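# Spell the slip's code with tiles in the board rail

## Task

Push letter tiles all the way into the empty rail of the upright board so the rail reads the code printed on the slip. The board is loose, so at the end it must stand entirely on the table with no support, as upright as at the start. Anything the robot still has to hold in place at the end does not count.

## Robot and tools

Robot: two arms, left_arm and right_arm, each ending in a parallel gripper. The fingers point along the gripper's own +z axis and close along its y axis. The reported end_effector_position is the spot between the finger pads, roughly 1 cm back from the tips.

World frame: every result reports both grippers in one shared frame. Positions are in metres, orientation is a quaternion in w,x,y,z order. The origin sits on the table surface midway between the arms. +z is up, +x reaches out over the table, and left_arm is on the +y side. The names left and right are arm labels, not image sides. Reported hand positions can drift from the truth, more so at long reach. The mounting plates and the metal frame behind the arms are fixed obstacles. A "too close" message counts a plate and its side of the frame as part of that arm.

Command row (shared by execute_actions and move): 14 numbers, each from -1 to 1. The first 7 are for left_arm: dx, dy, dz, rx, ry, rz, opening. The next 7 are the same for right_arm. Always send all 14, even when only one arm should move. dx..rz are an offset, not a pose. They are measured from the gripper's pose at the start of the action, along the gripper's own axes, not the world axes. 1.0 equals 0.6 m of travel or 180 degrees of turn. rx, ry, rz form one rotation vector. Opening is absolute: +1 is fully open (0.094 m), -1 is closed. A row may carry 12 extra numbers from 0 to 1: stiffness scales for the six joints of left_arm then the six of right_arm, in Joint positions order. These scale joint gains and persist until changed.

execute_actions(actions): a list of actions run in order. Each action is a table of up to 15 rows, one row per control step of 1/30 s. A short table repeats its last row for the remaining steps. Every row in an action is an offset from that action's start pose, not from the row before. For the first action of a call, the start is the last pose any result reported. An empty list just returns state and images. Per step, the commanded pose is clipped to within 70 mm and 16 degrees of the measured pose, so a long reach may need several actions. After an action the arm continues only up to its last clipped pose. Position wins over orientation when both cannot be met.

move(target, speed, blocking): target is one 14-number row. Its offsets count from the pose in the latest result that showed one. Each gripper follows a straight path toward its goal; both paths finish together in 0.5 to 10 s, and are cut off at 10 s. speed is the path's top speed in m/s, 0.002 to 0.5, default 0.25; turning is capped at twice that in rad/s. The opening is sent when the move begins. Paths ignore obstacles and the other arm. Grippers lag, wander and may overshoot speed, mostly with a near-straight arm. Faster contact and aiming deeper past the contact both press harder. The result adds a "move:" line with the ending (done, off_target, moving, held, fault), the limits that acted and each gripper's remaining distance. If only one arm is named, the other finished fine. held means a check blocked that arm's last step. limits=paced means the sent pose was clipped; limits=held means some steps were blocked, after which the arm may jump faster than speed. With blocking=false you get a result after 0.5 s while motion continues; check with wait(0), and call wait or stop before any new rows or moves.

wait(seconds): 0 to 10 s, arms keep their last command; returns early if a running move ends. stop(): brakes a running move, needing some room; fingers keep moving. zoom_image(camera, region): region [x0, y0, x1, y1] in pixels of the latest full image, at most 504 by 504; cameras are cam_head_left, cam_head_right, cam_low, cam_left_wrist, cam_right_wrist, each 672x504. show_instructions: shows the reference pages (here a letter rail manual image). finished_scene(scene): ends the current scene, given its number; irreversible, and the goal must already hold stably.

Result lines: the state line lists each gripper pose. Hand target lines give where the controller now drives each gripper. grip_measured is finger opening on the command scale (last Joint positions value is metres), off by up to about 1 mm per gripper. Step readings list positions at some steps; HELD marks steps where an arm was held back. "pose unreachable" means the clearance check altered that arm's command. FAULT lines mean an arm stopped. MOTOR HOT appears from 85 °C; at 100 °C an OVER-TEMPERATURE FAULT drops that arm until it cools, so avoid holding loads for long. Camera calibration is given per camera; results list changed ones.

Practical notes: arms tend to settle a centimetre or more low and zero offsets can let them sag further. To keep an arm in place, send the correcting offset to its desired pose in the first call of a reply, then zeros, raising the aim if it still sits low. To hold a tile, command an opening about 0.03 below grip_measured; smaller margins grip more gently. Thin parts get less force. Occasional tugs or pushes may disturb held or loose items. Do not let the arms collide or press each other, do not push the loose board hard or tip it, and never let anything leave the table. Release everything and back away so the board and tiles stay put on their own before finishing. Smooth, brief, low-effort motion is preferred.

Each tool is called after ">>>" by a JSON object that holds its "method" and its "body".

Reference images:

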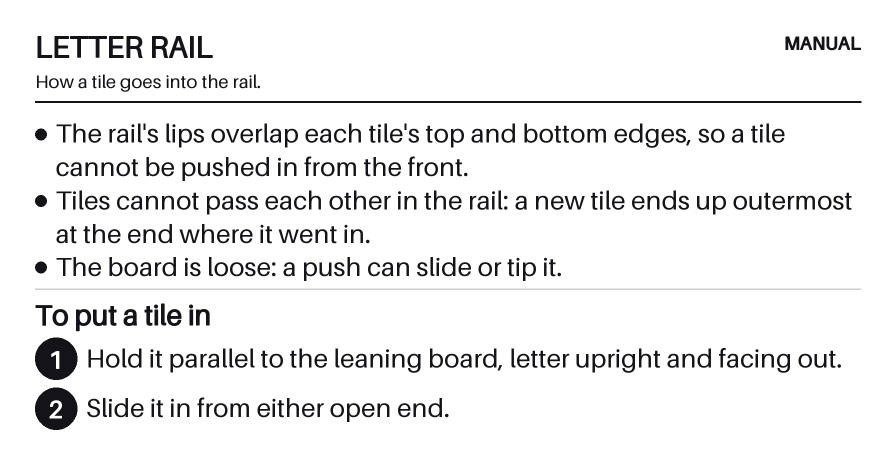

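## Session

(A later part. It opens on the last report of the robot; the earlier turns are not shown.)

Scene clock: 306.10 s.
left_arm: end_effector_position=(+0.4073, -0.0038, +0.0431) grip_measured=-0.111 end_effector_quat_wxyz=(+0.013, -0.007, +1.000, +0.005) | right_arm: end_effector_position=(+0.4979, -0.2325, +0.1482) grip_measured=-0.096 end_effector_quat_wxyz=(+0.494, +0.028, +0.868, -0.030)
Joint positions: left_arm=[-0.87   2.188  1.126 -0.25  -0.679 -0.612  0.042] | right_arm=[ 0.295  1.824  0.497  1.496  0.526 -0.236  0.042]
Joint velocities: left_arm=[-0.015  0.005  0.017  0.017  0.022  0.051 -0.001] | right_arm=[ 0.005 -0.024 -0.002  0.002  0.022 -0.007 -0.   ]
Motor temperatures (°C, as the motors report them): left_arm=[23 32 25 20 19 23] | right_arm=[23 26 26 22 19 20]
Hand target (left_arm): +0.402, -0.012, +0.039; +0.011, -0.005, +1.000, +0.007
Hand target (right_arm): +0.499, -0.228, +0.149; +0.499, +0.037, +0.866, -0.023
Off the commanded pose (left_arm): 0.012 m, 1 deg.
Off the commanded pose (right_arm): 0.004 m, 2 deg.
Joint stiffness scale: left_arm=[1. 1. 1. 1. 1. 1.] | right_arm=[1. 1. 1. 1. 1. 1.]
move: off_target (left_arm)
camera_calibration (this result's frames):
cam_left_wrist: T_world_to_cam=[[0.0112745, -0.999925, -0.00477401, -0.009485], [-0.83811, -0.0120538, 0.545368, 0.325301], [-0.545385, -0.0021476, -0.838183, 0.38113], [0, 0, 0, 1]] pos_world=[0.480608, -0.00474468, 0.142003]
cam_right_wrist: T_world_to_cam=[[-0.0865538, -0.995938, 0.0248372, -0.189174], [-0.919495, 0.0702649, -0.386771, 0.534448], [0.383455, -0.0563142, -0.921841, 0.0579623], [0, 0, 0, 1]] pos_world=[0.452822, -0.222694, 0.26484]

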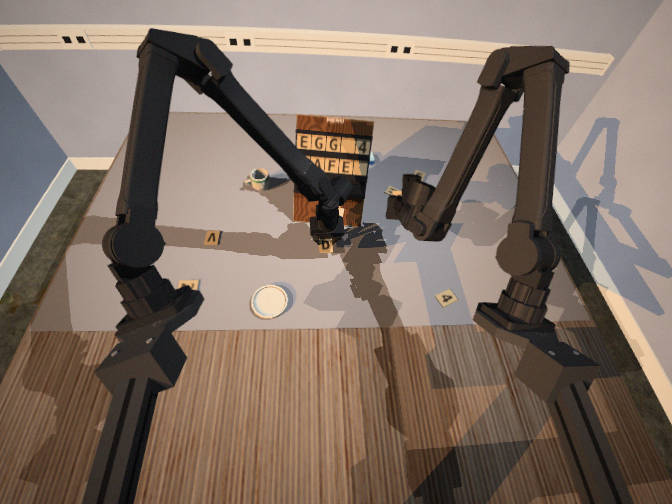

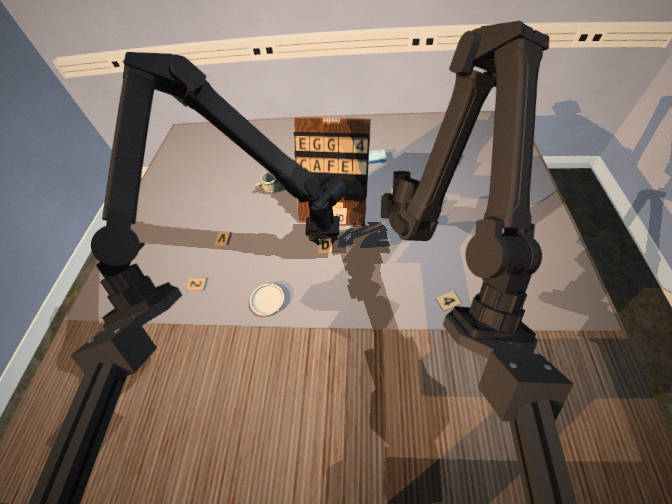

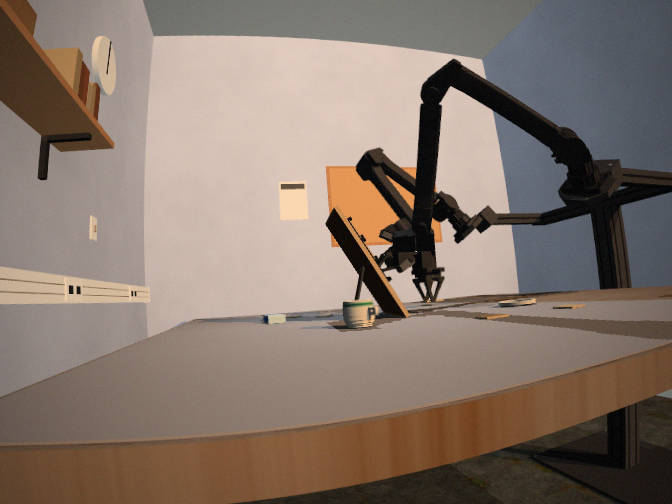

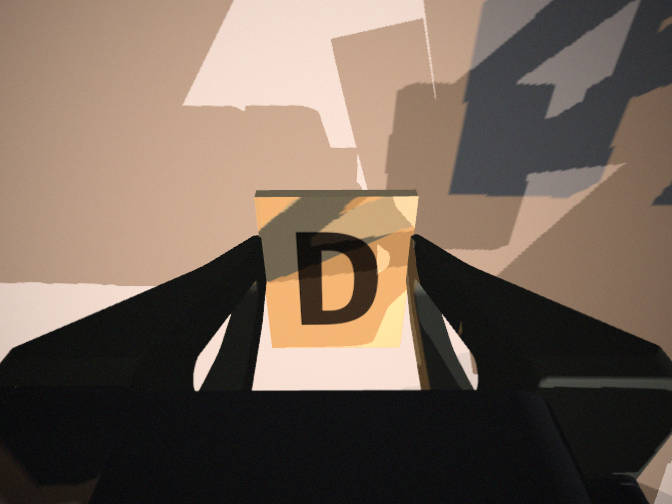

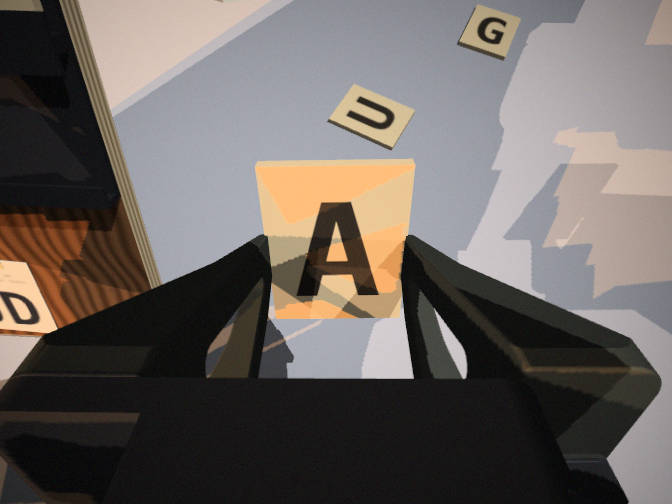

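>>> {"method": "move", "body": {"target": [0,0,0.062,0,0.008,0,-0.13,-0.025,0.059,0.073,0,0,0,-0.13], "speed": 0.08}}

Scene clock: 311.03 s.
left_arm: end_effector_position=(+0.4058, -0.0061, +0.0210) grip_measured=-0.111 end_effector_quat_wxyz=(+0.004, -0.004, +1.000, +0.001) | right_arm: end_effector_position=(+0.5480, -0.2074, +0.1405) grip_measured=-0.096 end_effector_quat_wxyz=(+0.498, +0.036, +0.866, -0.031)
Joint positions: left_arm=[-0.843  2.233  1.153 -0.225 -0.654 -0.584  0.042] | right_arm=[ 0.312  1.824  0.645  1.361  0.55  -0.233  0.042]
Joint velocities: left_arm=[ 0.005 -0.015  0.022  0.002  0.037 -0.037 -0.001] | right_arm=[-0.015 -0.015  0.002  0.007 -0.007 -0.007  0.   ]
Motor temperatures (°C, as the motors report them): left_arm=[23 32 25 20 19 23] | right_arm=[23 26 26 22 19 20]
Hand target (left_arm): +0.408, -0.004, +0.006; +0.001, -0.007, +1.000, +0.004
Hand target (right_arm): +0.546, -0.201, +0.139; +0.494, +0.028, +0.868, -0.030
Off the commanded pose (left_arm): 0.016 m, 1 deg.
Off the commanded pose (right_arm): 0.007 m, 1 deg.
Joint stiffness scale: left_arm=[1. 1. 1. 1. 1. 1.] | right_arm=[1. 1. 1. 1. 1. 1.]
move: off_target (left_arm)
camera_calibration (this result's frames):
cam_left_wrist: T_world_to_cam=[[0.00695124, -0.999969, 0.00378809, -0.0102597], [-0.827318, -0.00362314, 0.561722, 0.331338], [-0.561691, -0.00703862, -0.827317, 0.368167], [0, 0, 0, 1]] pos_world=[0.480989, -0.00646748, 0.11851]
cam_right_wrist: T_world_to_cam=[[-0.100922, -0.994709, 0.0192171, -0.150697], [-0.915006, 0.0852168, -0.394338, 0.577431], [0.390614, -0.057381, -0.918764, 0.0285007], [0, 0, 0, 1]] pos_world=[0.502011, -0.197471, 0.256784]

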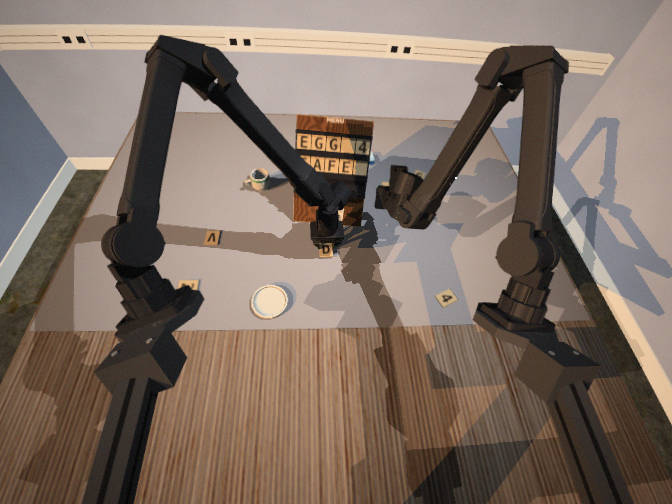

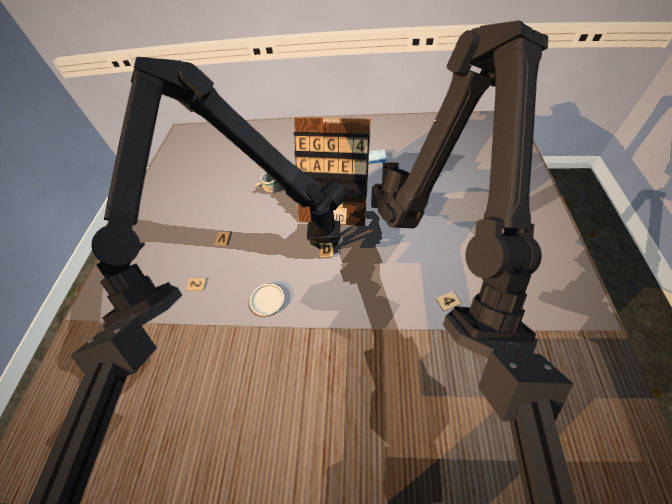

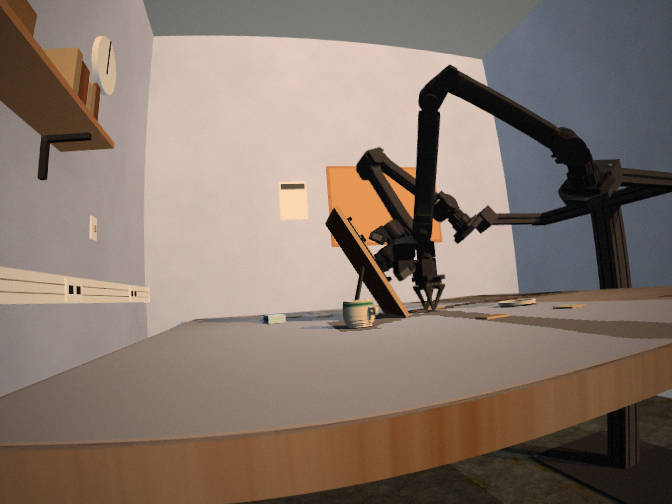

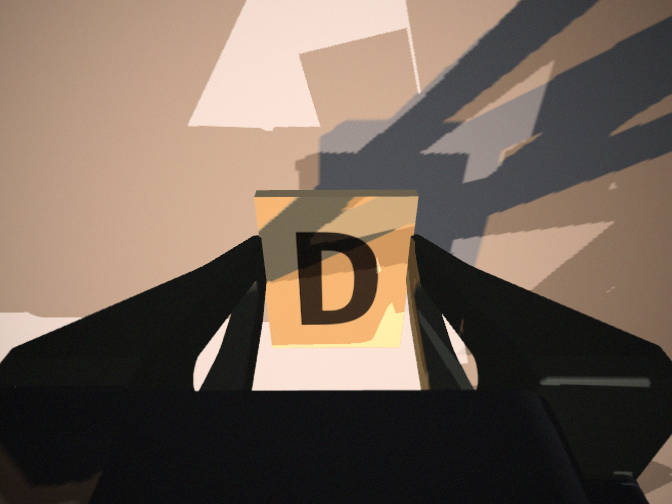

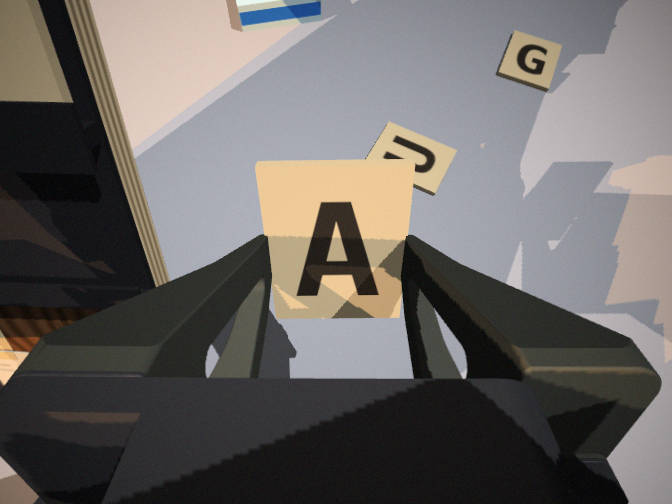

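Lower left further, and hold right.

>>> {"method": "move", "body": {"target": [0,0,0.038,0,0,0,-0.13,0,0,0,0,0,0,-0.13], "speed": 0.04}}

>>> {"method": "zoom_image", "body": {"camera": "cam_right_wrist", "region": [0, 0, 300, 340]}}

Scene clock: 314.53 s.
left_arm: end_effector_position=(+0.4027, -0.0106, +0.0149) grip_measured=-0.111 end_effector_quat_wxyz=(+0.007, +0.000, +1.000, -0.004) | right_arm: end_effector_position=(+0.5480, -0.2074, +0.1405) grip_measured=-0.096 end_effector_quat_wxyz=(+0.498, +0.036, +0.866, -0.031)
Joint positions: left_arm=[-0.843  2.252  1.154 -0.194 -0.649 -0.566  0.042] | right_arm=[ 0.312  1.824  0.645  1.361  0.55  -0.233  0.042]
Joint velocities: left_arm=[-0.005 -0.015 -0.012 -0.002 -0.022  0.037 -0.   ] | right_arm=[ 0.005 -0.024 -0.002  0.002  0.007 -0.007  0.   ]
Motor temperatures (°C, as the motors report them): left_arm=[23 31 25 20 19 23] | right_arm=[23 26 26 22 19 20]
Hand target (left_arm): +0.406, -0.006, -0.001; +0.003, -0.005, +1.000, +0.001
Hand target (right_arm): +0.548, -0.207, +0.141; +0.498, +0.036, +0.866, -0.031
Off the commanded pose (left_arm): 0.018 m, 1 deg.
Off the commanded pose (right_arm): 0.000 m, 0 deg.
Joint stiffness scale: left_arm=[1. 1. 1. 1. 1. 1.] | right_arm=[1. 1. 1. 1. 1. 1.]
move: off_target (left_arm)
camera_calibration (this result's frames):
cam_left_wrist: T_world_to_cam=[[-0.00218041, -0.9999, 0.0139417, -0.0112207], [-0.831091, 0.00956539, 0.556054, 0.333932], [-0.556132, -0.0103744, -0.831029, 0.3591], [0, 0, 0, 1]] pos_world=[0.47721, -0.0106883, 0.112895]
cam_right_wrist: T_world_to_cam=[[-0.100922, -0.994709, 0.0192171, -0.150697], [-0.915006, 0.0852168, -0.394338, 0.577431], [0.390614, -0.057381, -0.918764, 0.0285007], [0, 0, 0, 1]] pos_world=[0.502011, -0.197471, 0.256784]

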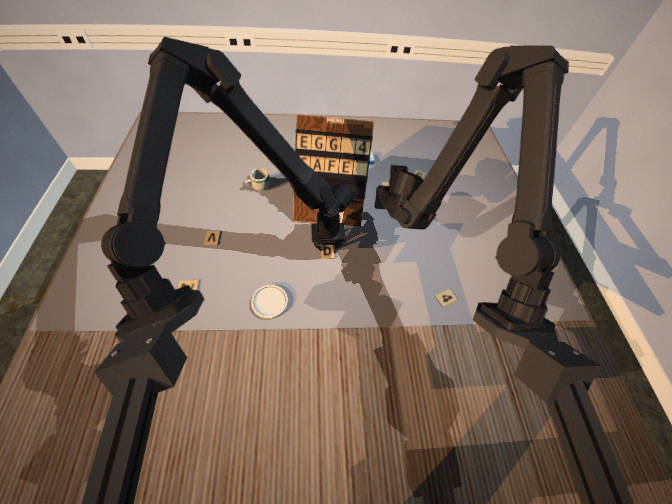

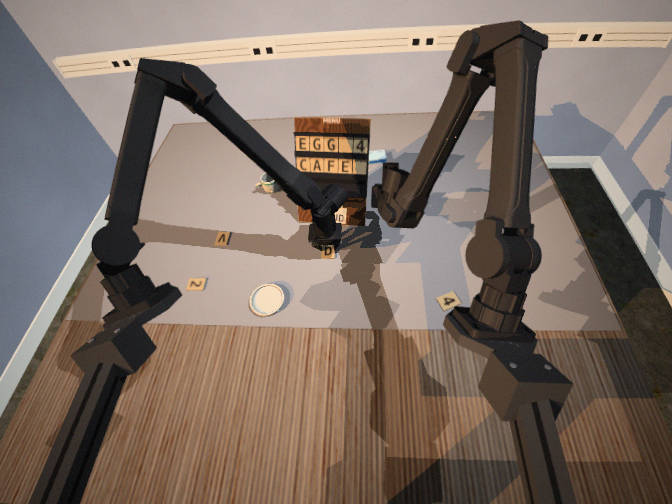

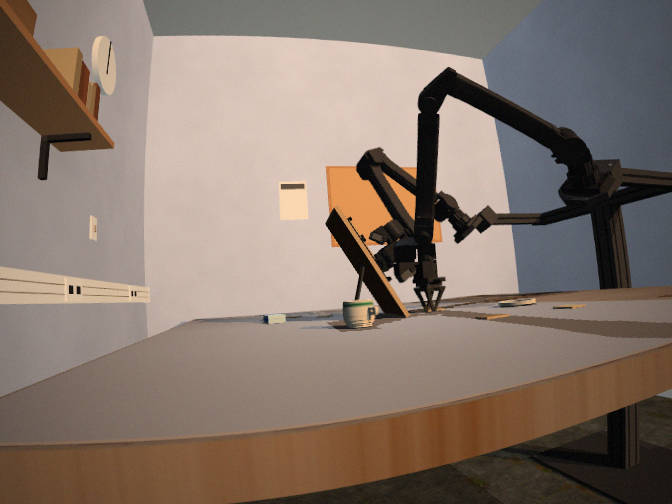

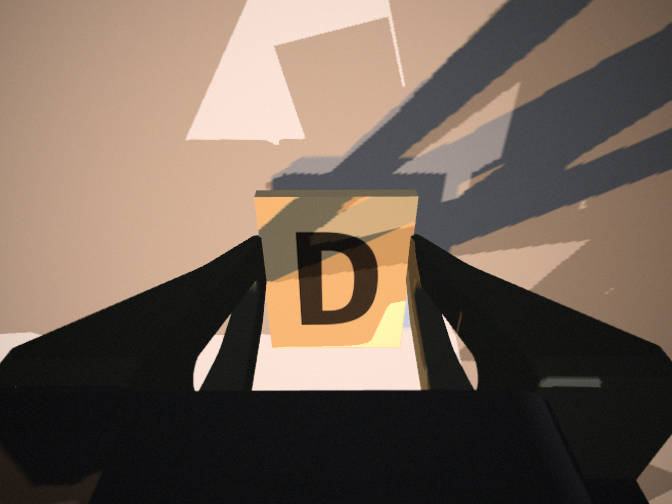

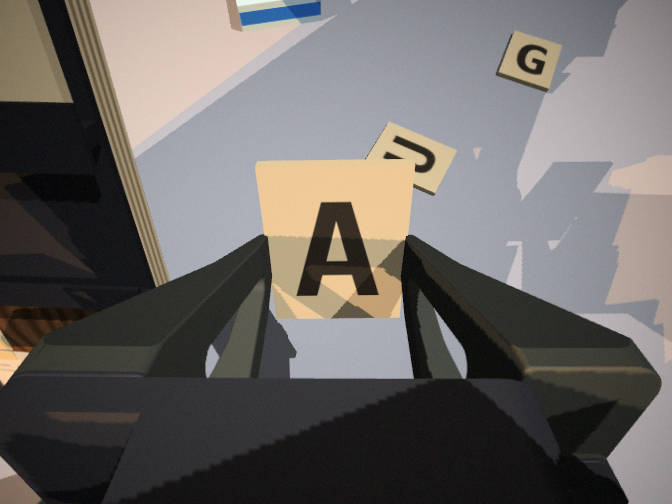

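Region (0, 0, 300, 340) of cam_right_wrist's 672x504 image, scaled by 1.482, with more detail than that image has; it fills the left 445 columns of this view, and the rest is white.

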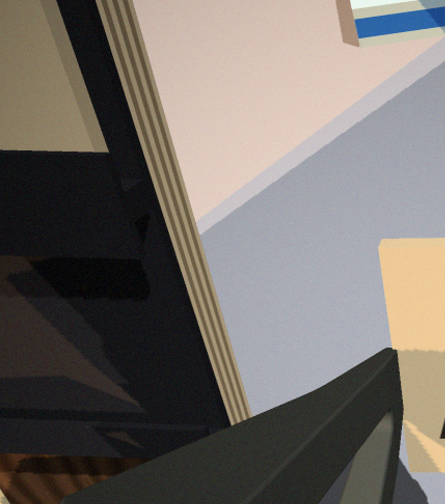

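>>> {"method": "execute_actions", "body": {"actions": [[[0,0,0.03,0,0,0,-0.13,0,0,0,0,0,0,-0.13]],[[0,0,0,0,0,0,0.4,0,0,0,0,0,0,-0.13]],[[0,0,-0.1,0,0,0,0.4,0,0,0,0,0,0,-0.13]],[[0,0,-0.05,0,0,0,0.4,0,0,0,0,0,0,-0.13]]]}}

Scene clock: 339.17 s.
left_arm: end_effector_position=(+0.4042, -0.0114, +0.0978) grip_measured=+0.399 end_effector_quat_wxyz=(+0.014, +0.008, +1.000, -0.012) | right_arm: end_effector_position=(+0.5480, -0.2074, +0.1405) grip_measured=-0.096 end_effector_quat_wxyz=(+0.498, +0.036, +0.866, -0.031)
Joint positions: left_arm=[-0.943  2.083  1.087 -0.345 -0.67  -0.656  0.066] | right_arm=[ 0.312  1.824  0.645  1.361  0.55  -0.233  0.042]
Joint velocities: left_arm=[-0.005 -0.005  0.012 -0.027 -0.037  0.007  0.   ] | right_arm=[-0.024  0.005 -0.007 -0.007 -0.022 -0.037  0.001]
Motor temperatures (°C, as the motors report them): left_arm=[23 31 25 20 19 23] | right_arm=[23 26 26 22 19 20]
Hand target (left_arm): +0.403, -0.012, +0.104; +0.016, +0.006, +1.000, -0.013
Hand target (right_arm): +0.548, -0.207, +0.141; +0.498, +0.036, +0.866, -0.031
Off the commanded pose (left_arm): 0.007 m, 0 deg.
Off the commanded pose (right_arm): 0.000 m, 0 deg.
Joint stiffness scale: left_arm=[1. 1. 1. 1. 1. 1.] | right_arm=[1. 1. 1. 1. 1. 1.]
Step readings (end_effector_position; steps 1 to 15: 1st action; 16 to 30: 2nd action; 31 to 45: 3rd action; 46 to 60: 4th action):
0: left_arm (+0.4027, -0.0106, +0.0149) | right_arm (+0.5480, -0.2074, +0.1405)
1: left_arm (+0.4030, -0.0112, +0.0148) | right_arm (+0.5480, -0.2074, +0.1405)
2: left_arm (+0.4035, -0.0121, +0.0144) | right_arm (+0.5480, -0.2074, +0.1405)
4: left_arm (+0.4045, -0.0134, +0.0139) | right_arm (+0.5480, -0.2074, +0.1405)
8: left_arm (+0.4041, -0.0139, +0.0132) | right_arm (+0.5480, -0.2074, +0.1405)
15: left_arm (+0.4041, -0.0140, +0.0132) | right_arm (+0.5480, -0.2074, +0.1405)
16: left_arm (+0.4041, -0.0140, +0.0132) | right_arm (+0.5480, -0.2074, +0.1405)
17: left_arm (+0.4041, -0.0140, +0.0132) | right_arm (+0.5480, -0.2074, +0.1405)
19: left_arm (+0.4041, -0.0140, +0.0132) | right_arm (+0.5480, -0.2074, +0.1405)
23: left_arm (+0.4041, -0.0140, +0.0132) | right_arm (+0.5480, -0.2074, +0.1405)
30: left_arm (+0.4041, -0.0140, +0.0132) | right_arm (+0.5480, -0.2074, +0.1405)
31: left_arm (+0.4032, -0.0121, +0.0156) | right_arm (+0.5480, -0.2074, +0.1405)
32: left_arm (+0.3990, -0.0068, +0.0201) | right_arm (+0.5480, -0.2074, +0.1405)
34: left_arm (+0.3929, -0.0004, +0.0360) | right_arm (+0.5480, -0.2074, +0.1405)
38: left_arm (+0.4003, -0.0089, +0.0646) | right_arm (+0.5480, -0.2074, +0.1405)
45: left_arm (+0.4035, -0.0135, +0.0744) | right_arm (+0.5480, -0.2074, +0.1405)
46: left_arm (+0.4033, -0.0126, +0.0756) | right_arm (+0.5480, -0.2074, +0.1405)
47: left_arm (+0.4019, -0.0102, +0.0775) | right_arm (+0.5480, -0.2074, +0.1405)
49: left_arm (+0.3998, -0.0073, +0.0837) | right_arm (+0.5480, -0.2074, +0.1405)
53: left_arm (+0.4035, -0.0103, +0.0950) | right_arm (+0.5480, -0.2074, +0.1405)
60: end_effector_position above
camera_calibration (this result's frames):
cam_left_wrist: T_world_to_cam=[[-0.0194108, -0.999393, 0.0289266, -0.00762218], [-0.838753, 0.0320239, 0.543569, 0.293649], [-0.544166, -0.0137111, -0.838866, 0.424736], [0, 0, 0, 1]] pos_world=[0.477278, -0.0111977, 0.196899]
cam_right_wrist: T_world_to_cam=[[-0.100922, -0.994709, 0.0192171, -0.150697], [-0.915006, 0.0852168, -0.394338, 0.577431], [0.390614, -0.057381, -0.918764, 0.0285007], [0, 0, 0, 1]] pos_world=[0.502011, -0.197471, 0.256784]

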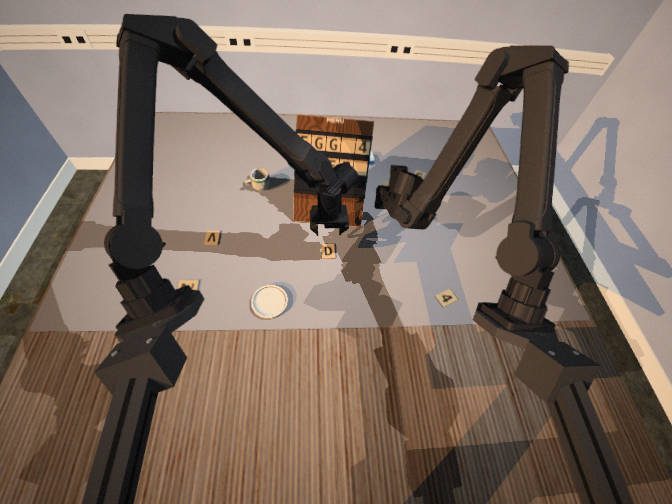

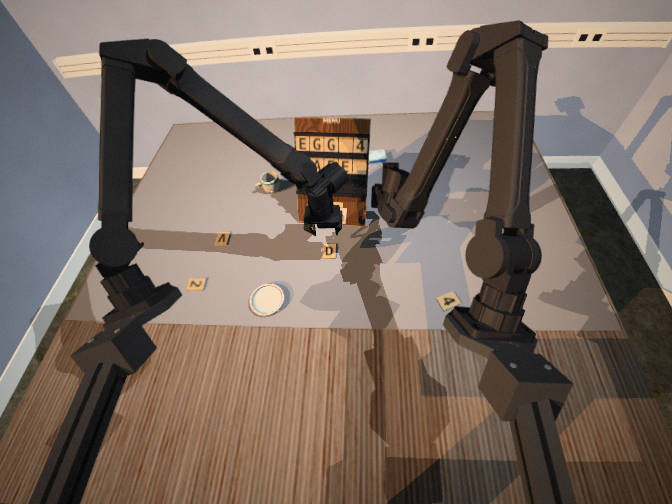

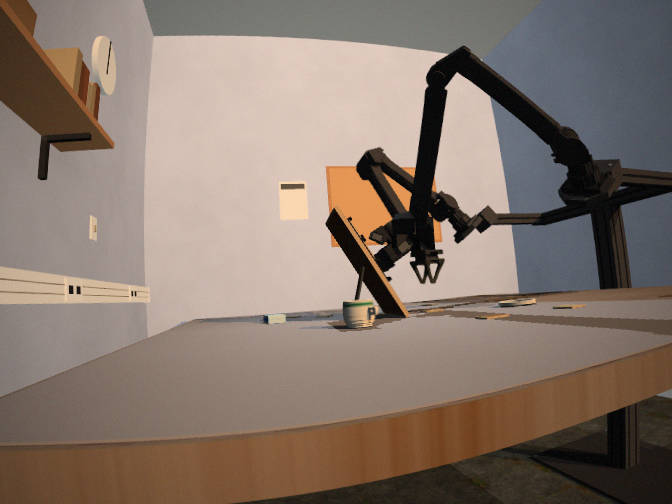

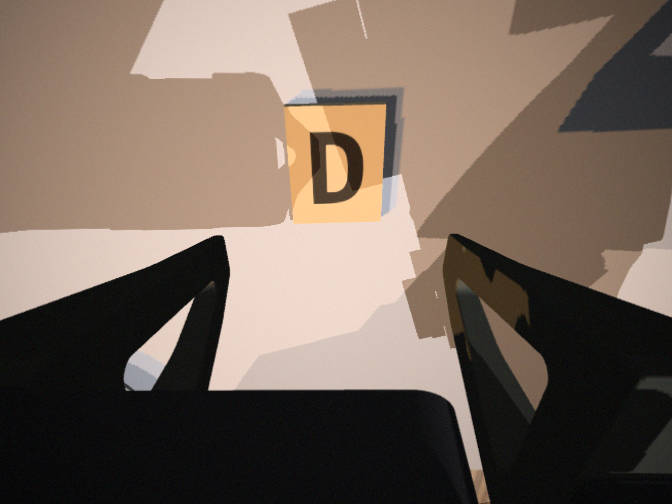

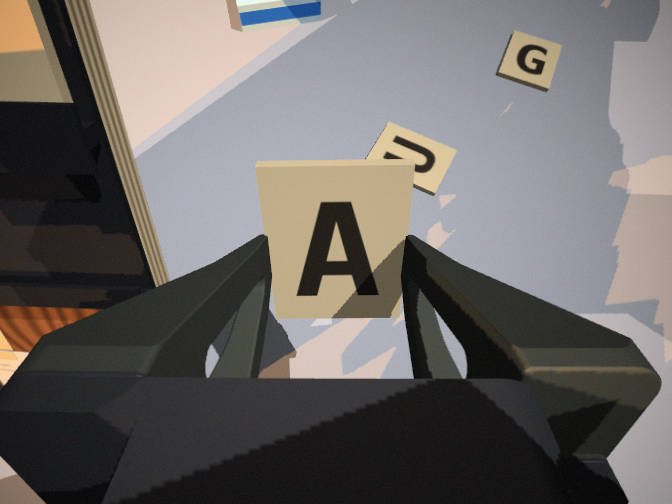

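>>> {"method": "move", "body": {"target": [-0.16,0.385,-0.087,0.409,-0.002,-0.255,1,0,0,0,0,0,0,-0.13], "speed": 0.3}}

Scene clock: 389.90 s.
left_arm: end_effector_position=(+0.5097, +0.2221, +0.1528) grip_measured=+1.000 end_effector_quat_wxyz=(+0.021, -0.342, +0.721, -0.602) | right_arm: end_effector_position=(+0.5480, -0.2074, +0.1405) grip_measured=-0.096 end_effector_quat_wxyz=(+0.498, +0.036, +0.866, -0.031)
Joint positions: left_arm=[-0.097  1.683  0.612  0.607  0.915 -0.881  0.094] | right_arm=[ 0.312  1.824  0.645  1.361  0.55  -0.233  0.042]
Joint velocities: left_arm=[-0.005 -0.015 -0.002 -0.007  0.037  0.007  0.   ] | right_arm=[ 0.005 -0.005 -0.007  0.002 -0.037  0.007 -0.   ]
Motor temperatures (°C, as the motors report them): left_arm=[24 32 25 20 19 23] | right_arm=[23 26 26 22 19 20]
Hand target (left_arm): +0.499, +0.221, +0.143; +0.007, -0.355, +0.718, -0.599
Hand target (right_arm): +0.548, -0.207, +0.141; +0.498, +0.036, +0.866, -0.031
Off the commanded pose (left_arm): 0.009 m, 2 deg.
Off the commanded pose (right_arm): 0.000 m, 0 deg.
Joint stiffness scale: left_arm=[1. 1. 1. 1. 1. 1.] | right_arm=[1. 1. 1. 1. 1. 1.]
move: done
camera_calibration (this result's frames):
cam_left_wrist: T_world_to_cam=[[0.463219, -0.0373557, 0.885456, -0.364338], [-0.883545, 0.0584453, 0.464685, 0.373804], [-0.0691094, -0.997591, -0.00593241, 0.3806], [0, 0, 0, 1]] pos_world=[0.525344, 0.344226, 0.151162]
cam_right_wrist: T_world_to_cam=[[-0.100922, -0.994709, 0.0192171, -0.150697], [-0.915006, 0.0852168, -0.394338, 0.577431], [0.390614, -0.057381, -0.918764, 0.0285007], [0, 0, 0, 1]] pos_world=[0.502011, -0.197471, 0.256784]

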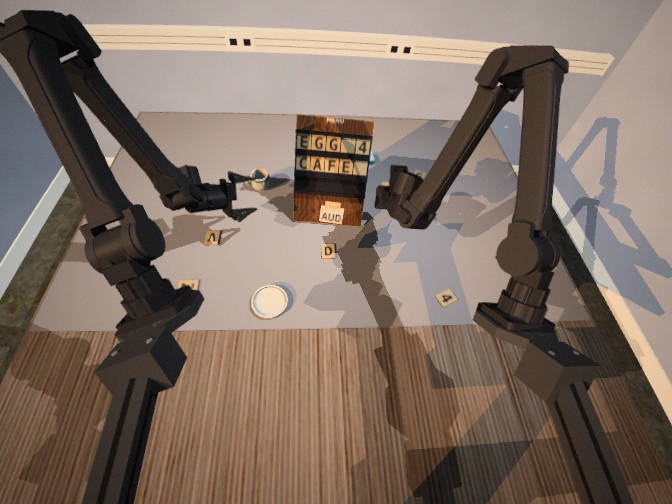

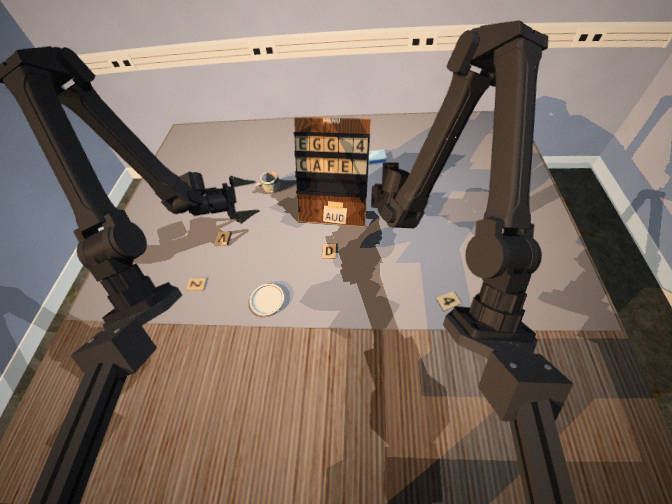

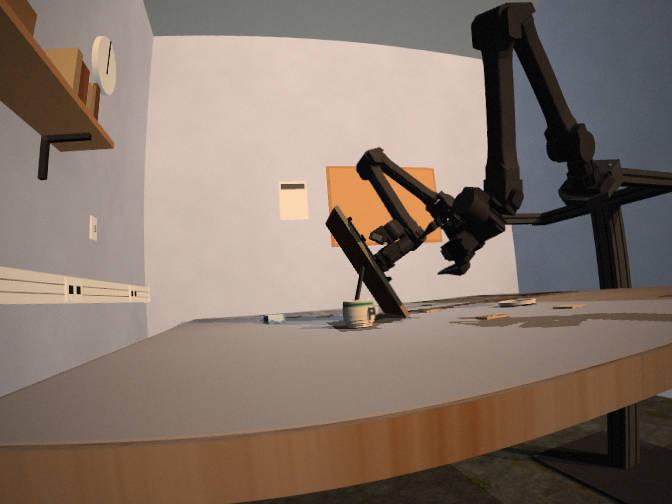

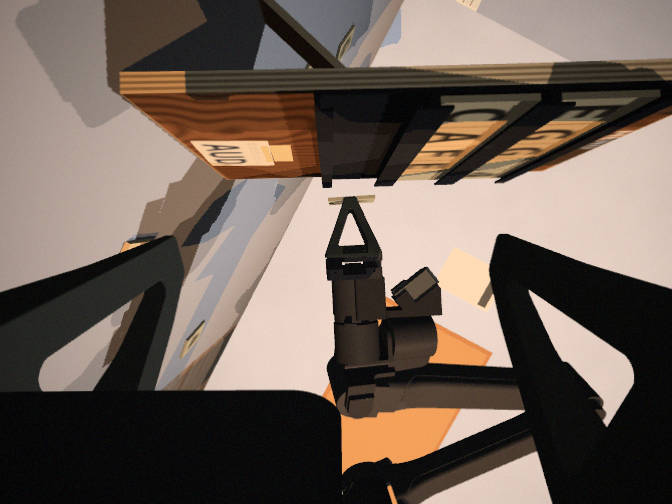

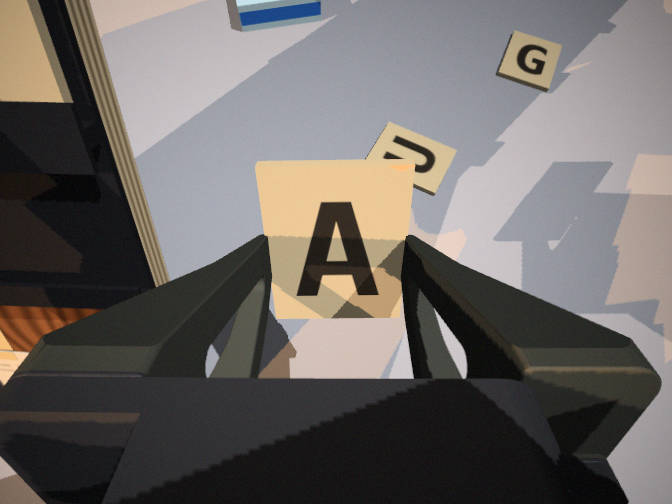

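>>> {"method": "move", "body": {"target": [-0.042,-0.042,0.212,0,-0.028,0,1,0,0,0,0,0,0,-0.13], "speed": 0.15}}

Scene clock: 406.80 s.
left_arm: end_effector_position=(+0.5997, +0.1319, +0.1390) grip_measured=+1.000 end_effector_quat_wxyz=(+0.060, -0.362, +0.723, -0.585) | right_arm: end_effector_position=(+0.5480, -0.2074, +0.1405) grip_measured=-0.096 end_effector_quat_wxyz=(+0.498, +0.036, +0.866, -0.031)
Joint positions: left_arm=[-0.322  1.845  0.84   0.696  0.629 -1.03   0.094] | right_arm=[ 0.312  1.824  0.645  1.361  0.55  -0.233  0.042]
Joint velocities: left_arm=[-0.005 -0.024 -0.012 -0.012  0.022  0.022  0.   ] | right_arm=[-0.024  0.005 -0.007 -0.002 -0.066 -0.066  0.   ]
Motor temperatures (°C, as the motors report them): left_arm=[23 31 25 20 20 23] | right_arm=[23 26 26 22 19 20]
Hand target (left_arm): +0.597, +0.125, +0.131; +0.053, -0.367, +0.721, -0.586
Hand target (right_arm): +0.548, -0.207, +0.141; +0.498, +0.036, +0.866, -0.031
Off the commanded pose (left_arm): 0.011 m, 1 deg.
Off the commanded pose (right_arm): 0.000 m, 0 deg.
Joint stiffness scale: left_arm=[1. 1. 1. 1. 1. 1.] | right_arm=[1. 1. 1. 1. 1. 1.]
move: off_target (left_arm)
camera_calibration (this result's frames):
cam_left_wrist: T_world_to_cam=[[0.449123, -0.0500861, 0.892065, -0.38796], [-0.893444, -0.0327156, 0.447981, 0.485313], [0.00674686, -0.998209, -0.0594425, 0.258746], [0, 0, 0, 1]] pos_world=[0.606096, 0.254728, 0.144055]
cam_right_wrist: T_world_to_cam=[[-0.100922, -0.994709, 0.0192171, -0.150697], [-0.915006, 0.0852168, -0.394338, 0.577431], [0.390614, -0.057381, -0.918764, 0.0285007], [0, 0, 0, 1]] pos_world=[0.502011, -0.197471, 0.256784]

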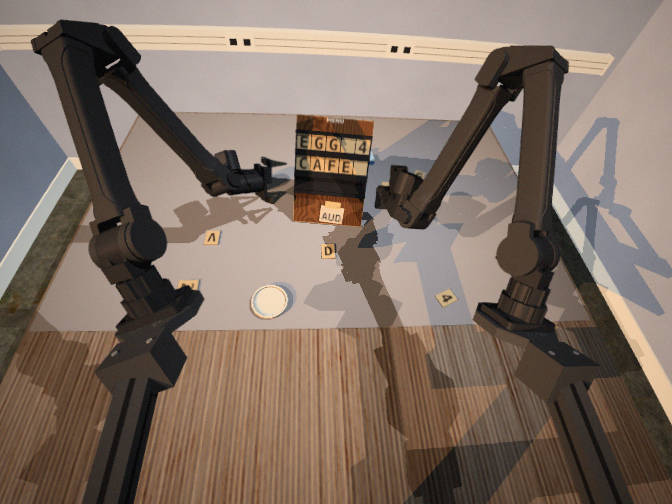

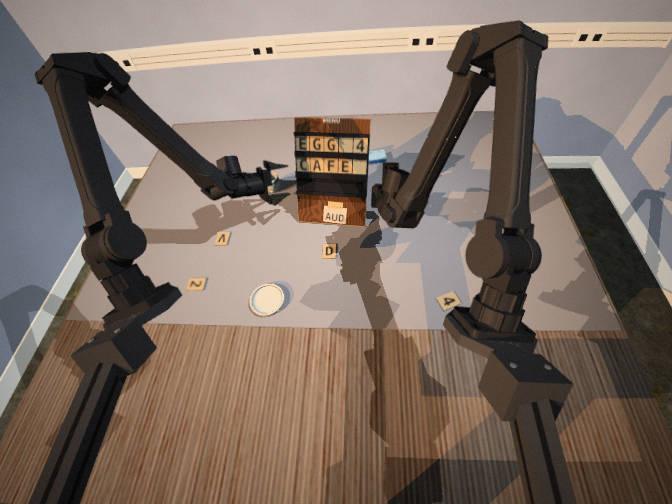

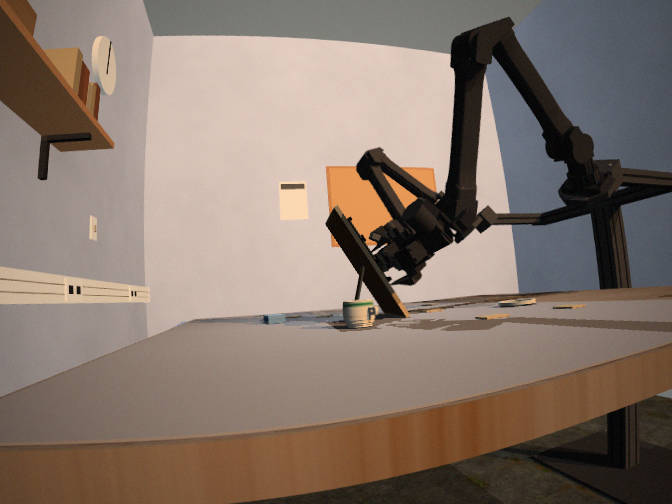

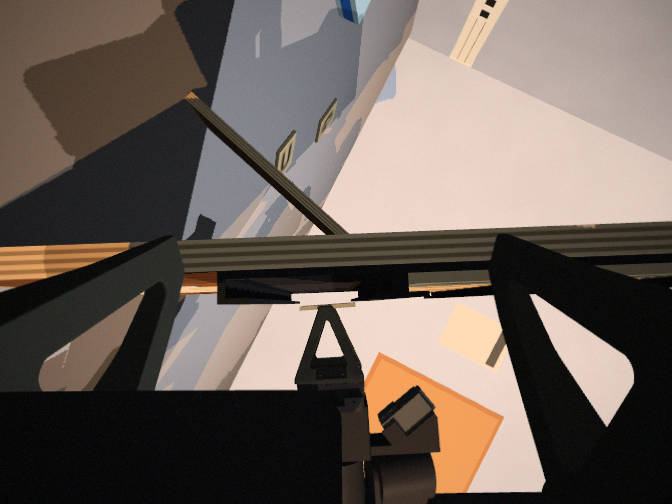

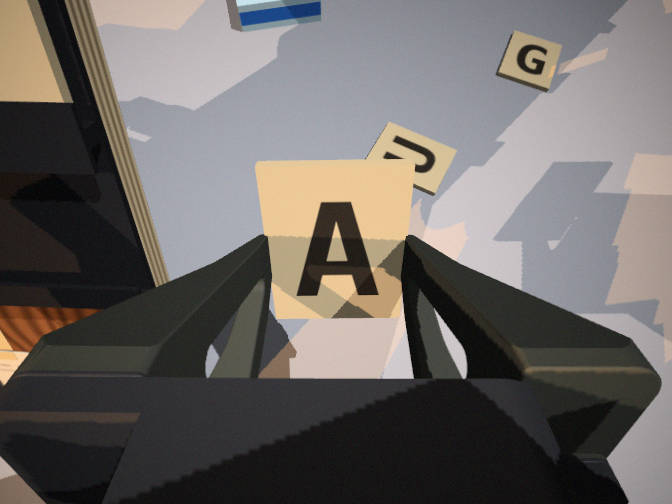

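>>> {"method": "zoom_image", "body": {"camera": "cam_left_wrist", "region": [200, 230, 440, 350]}}

Region (200, 230, 440, 350) of cam_left_wrist's 672x504 image, scaled by 2.100, with more detail than that image has.

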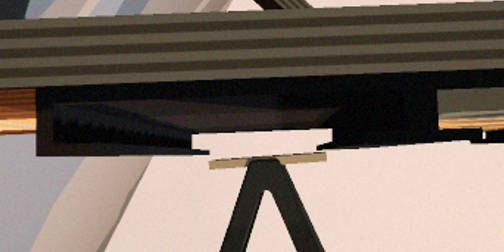

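>>> {"method": "move", "body": {"target": [0.033,0,0.0375,0,0,0,1,0.003,0.055,0.02,0,-0.0105,0,-0.13], "speed": 0.04}}

>>> {"method": "zoom_image", "body": {"camera": "cam_left_wrist", "region": [200, 230, 440, 350]}}

Scene clock: 433.67 s.
left_arm: end_effector_position=(+0.5983, +0.1128, +0.1438) grip_measured=+1.000 end_effector_quat_wxyz=(+0.066, -0.361, +0.726, -0.582) | right_arm: end_effector_position=(+0.5611, -0.1818, +0.1327) grip_measured=-0.096 end_effector_quat_wxyz=(+0.508, +0.040, +0.860, -0.032)
Joint positions: left_arm=[-0.367  1.856  0.84   0.718  0.577 -1.035  0.094] | right_arm=[ 0.348  1.888  0.724  1.38   0.585 -0.25   0.042]
Joint velocities: left_arm=[ 0.005  0.005 -0.002 -0.022  0.081 -0.051  0.   ] | right_arm=[-0.015 -0.005 -0.007 -0.017 -0.022  0.037 -0.   ]
Motor temperatures (°C, as the motors report them): left_arm=[23 32 25 20 20 23] | right_arm=[23 26 26 22 19 20]
Hand target (left_arm): +0.596, +0.102, +0.139; +0.060, -0.362, +0.724, -0.585
Hand target (right_arm): +0.560, -0.176, +0.132; +0.511, +0.035, +0.858, -0.032
Off the commanded pose (left_arm): 0.012 m, 1 deg.
Off the commanded pose (right_arm): 0.006 m, 1 deg.
Joint stiffness scale: left_arm=[1. 1. 1. 1. 1. 1.] | right_arm=[1. 1. 1. 1. 1. 1.]
move: off_target (left_arm)
camera_calibration (this result's frames):
cam_left_wrist: T_world_to_cam=[[0.442947, -0.0604512, 0.894507, -0.388104], [-0.896488, -0.0413408, 0.441134, 0.48499], [0.0103126, -0.997315, -0.0725056, 0.239638], [0, 0, 0, 1]] pos_world=[0.604226, 0.235583, 0.150591]
cam_right_wrist: T_world_to_cam=[[-0.109164, -0.993894, 0.0160537, -0.118541], [-0.904669, 0.0926459, -0.415921, 0.582599], [0.411894, -0.0599269, -0.909259, 0.00398239], [0, 0, 0, 1]] pos_world=[0.512479, -0.171554, 0.247839]

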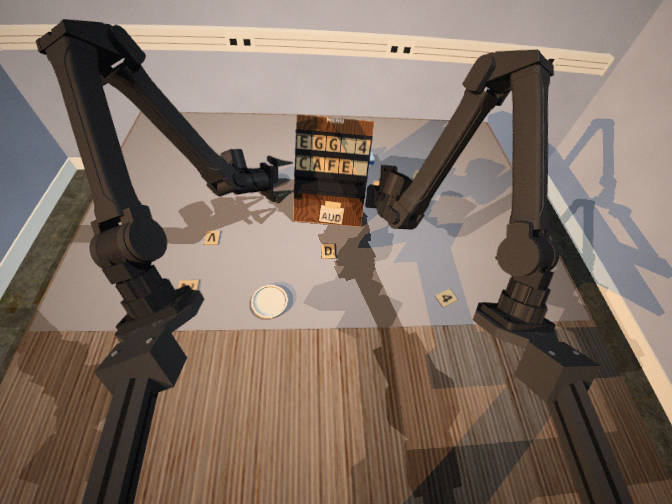

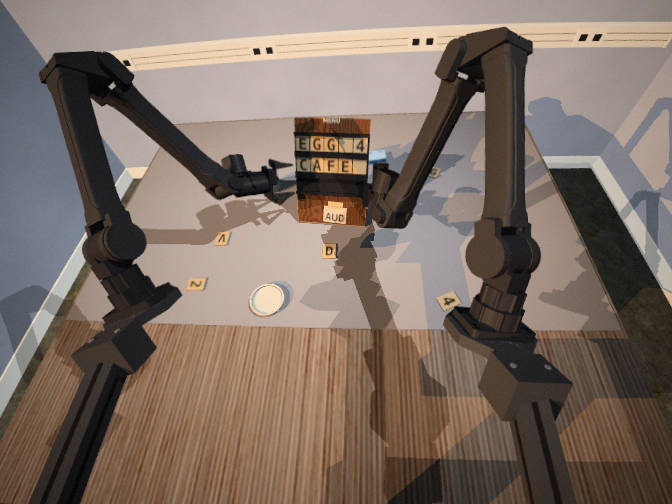

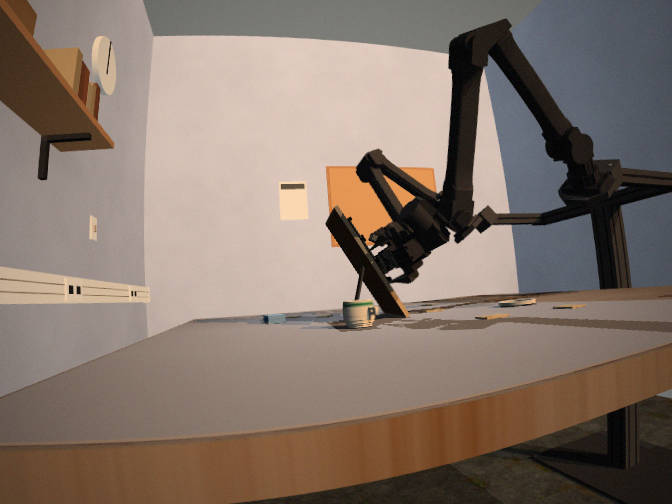

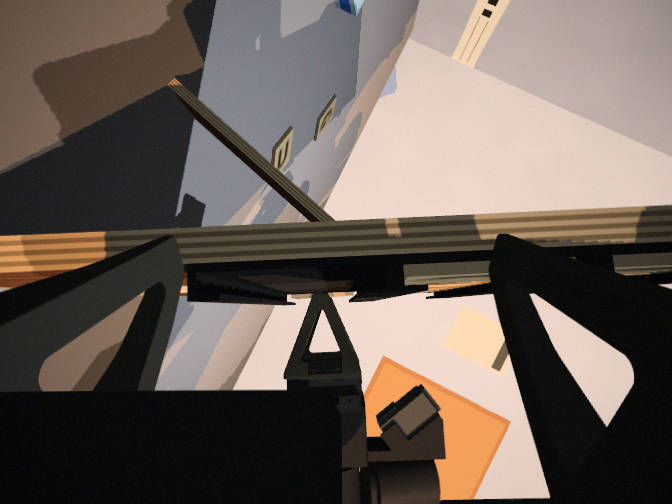

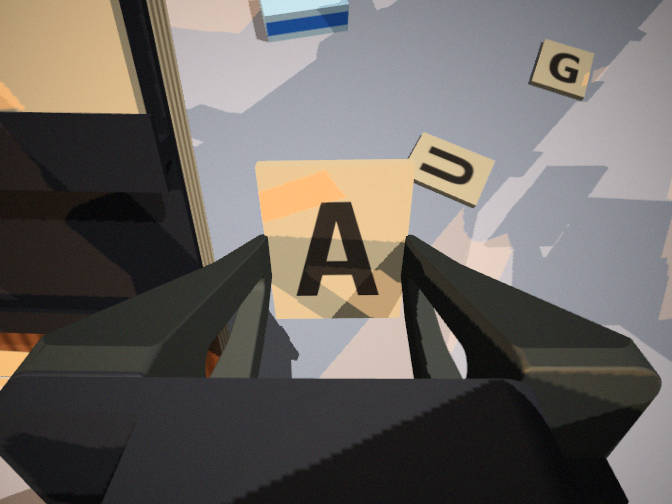

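Region (200, 230, 440, 350) of cam_left_wrist's 672x504 image, scaled by 2.100, with more detail than that image has.

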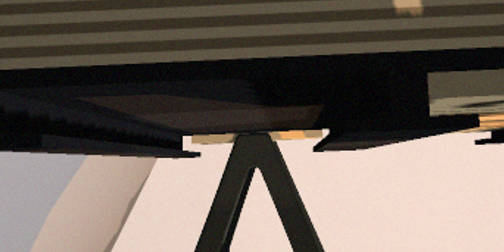

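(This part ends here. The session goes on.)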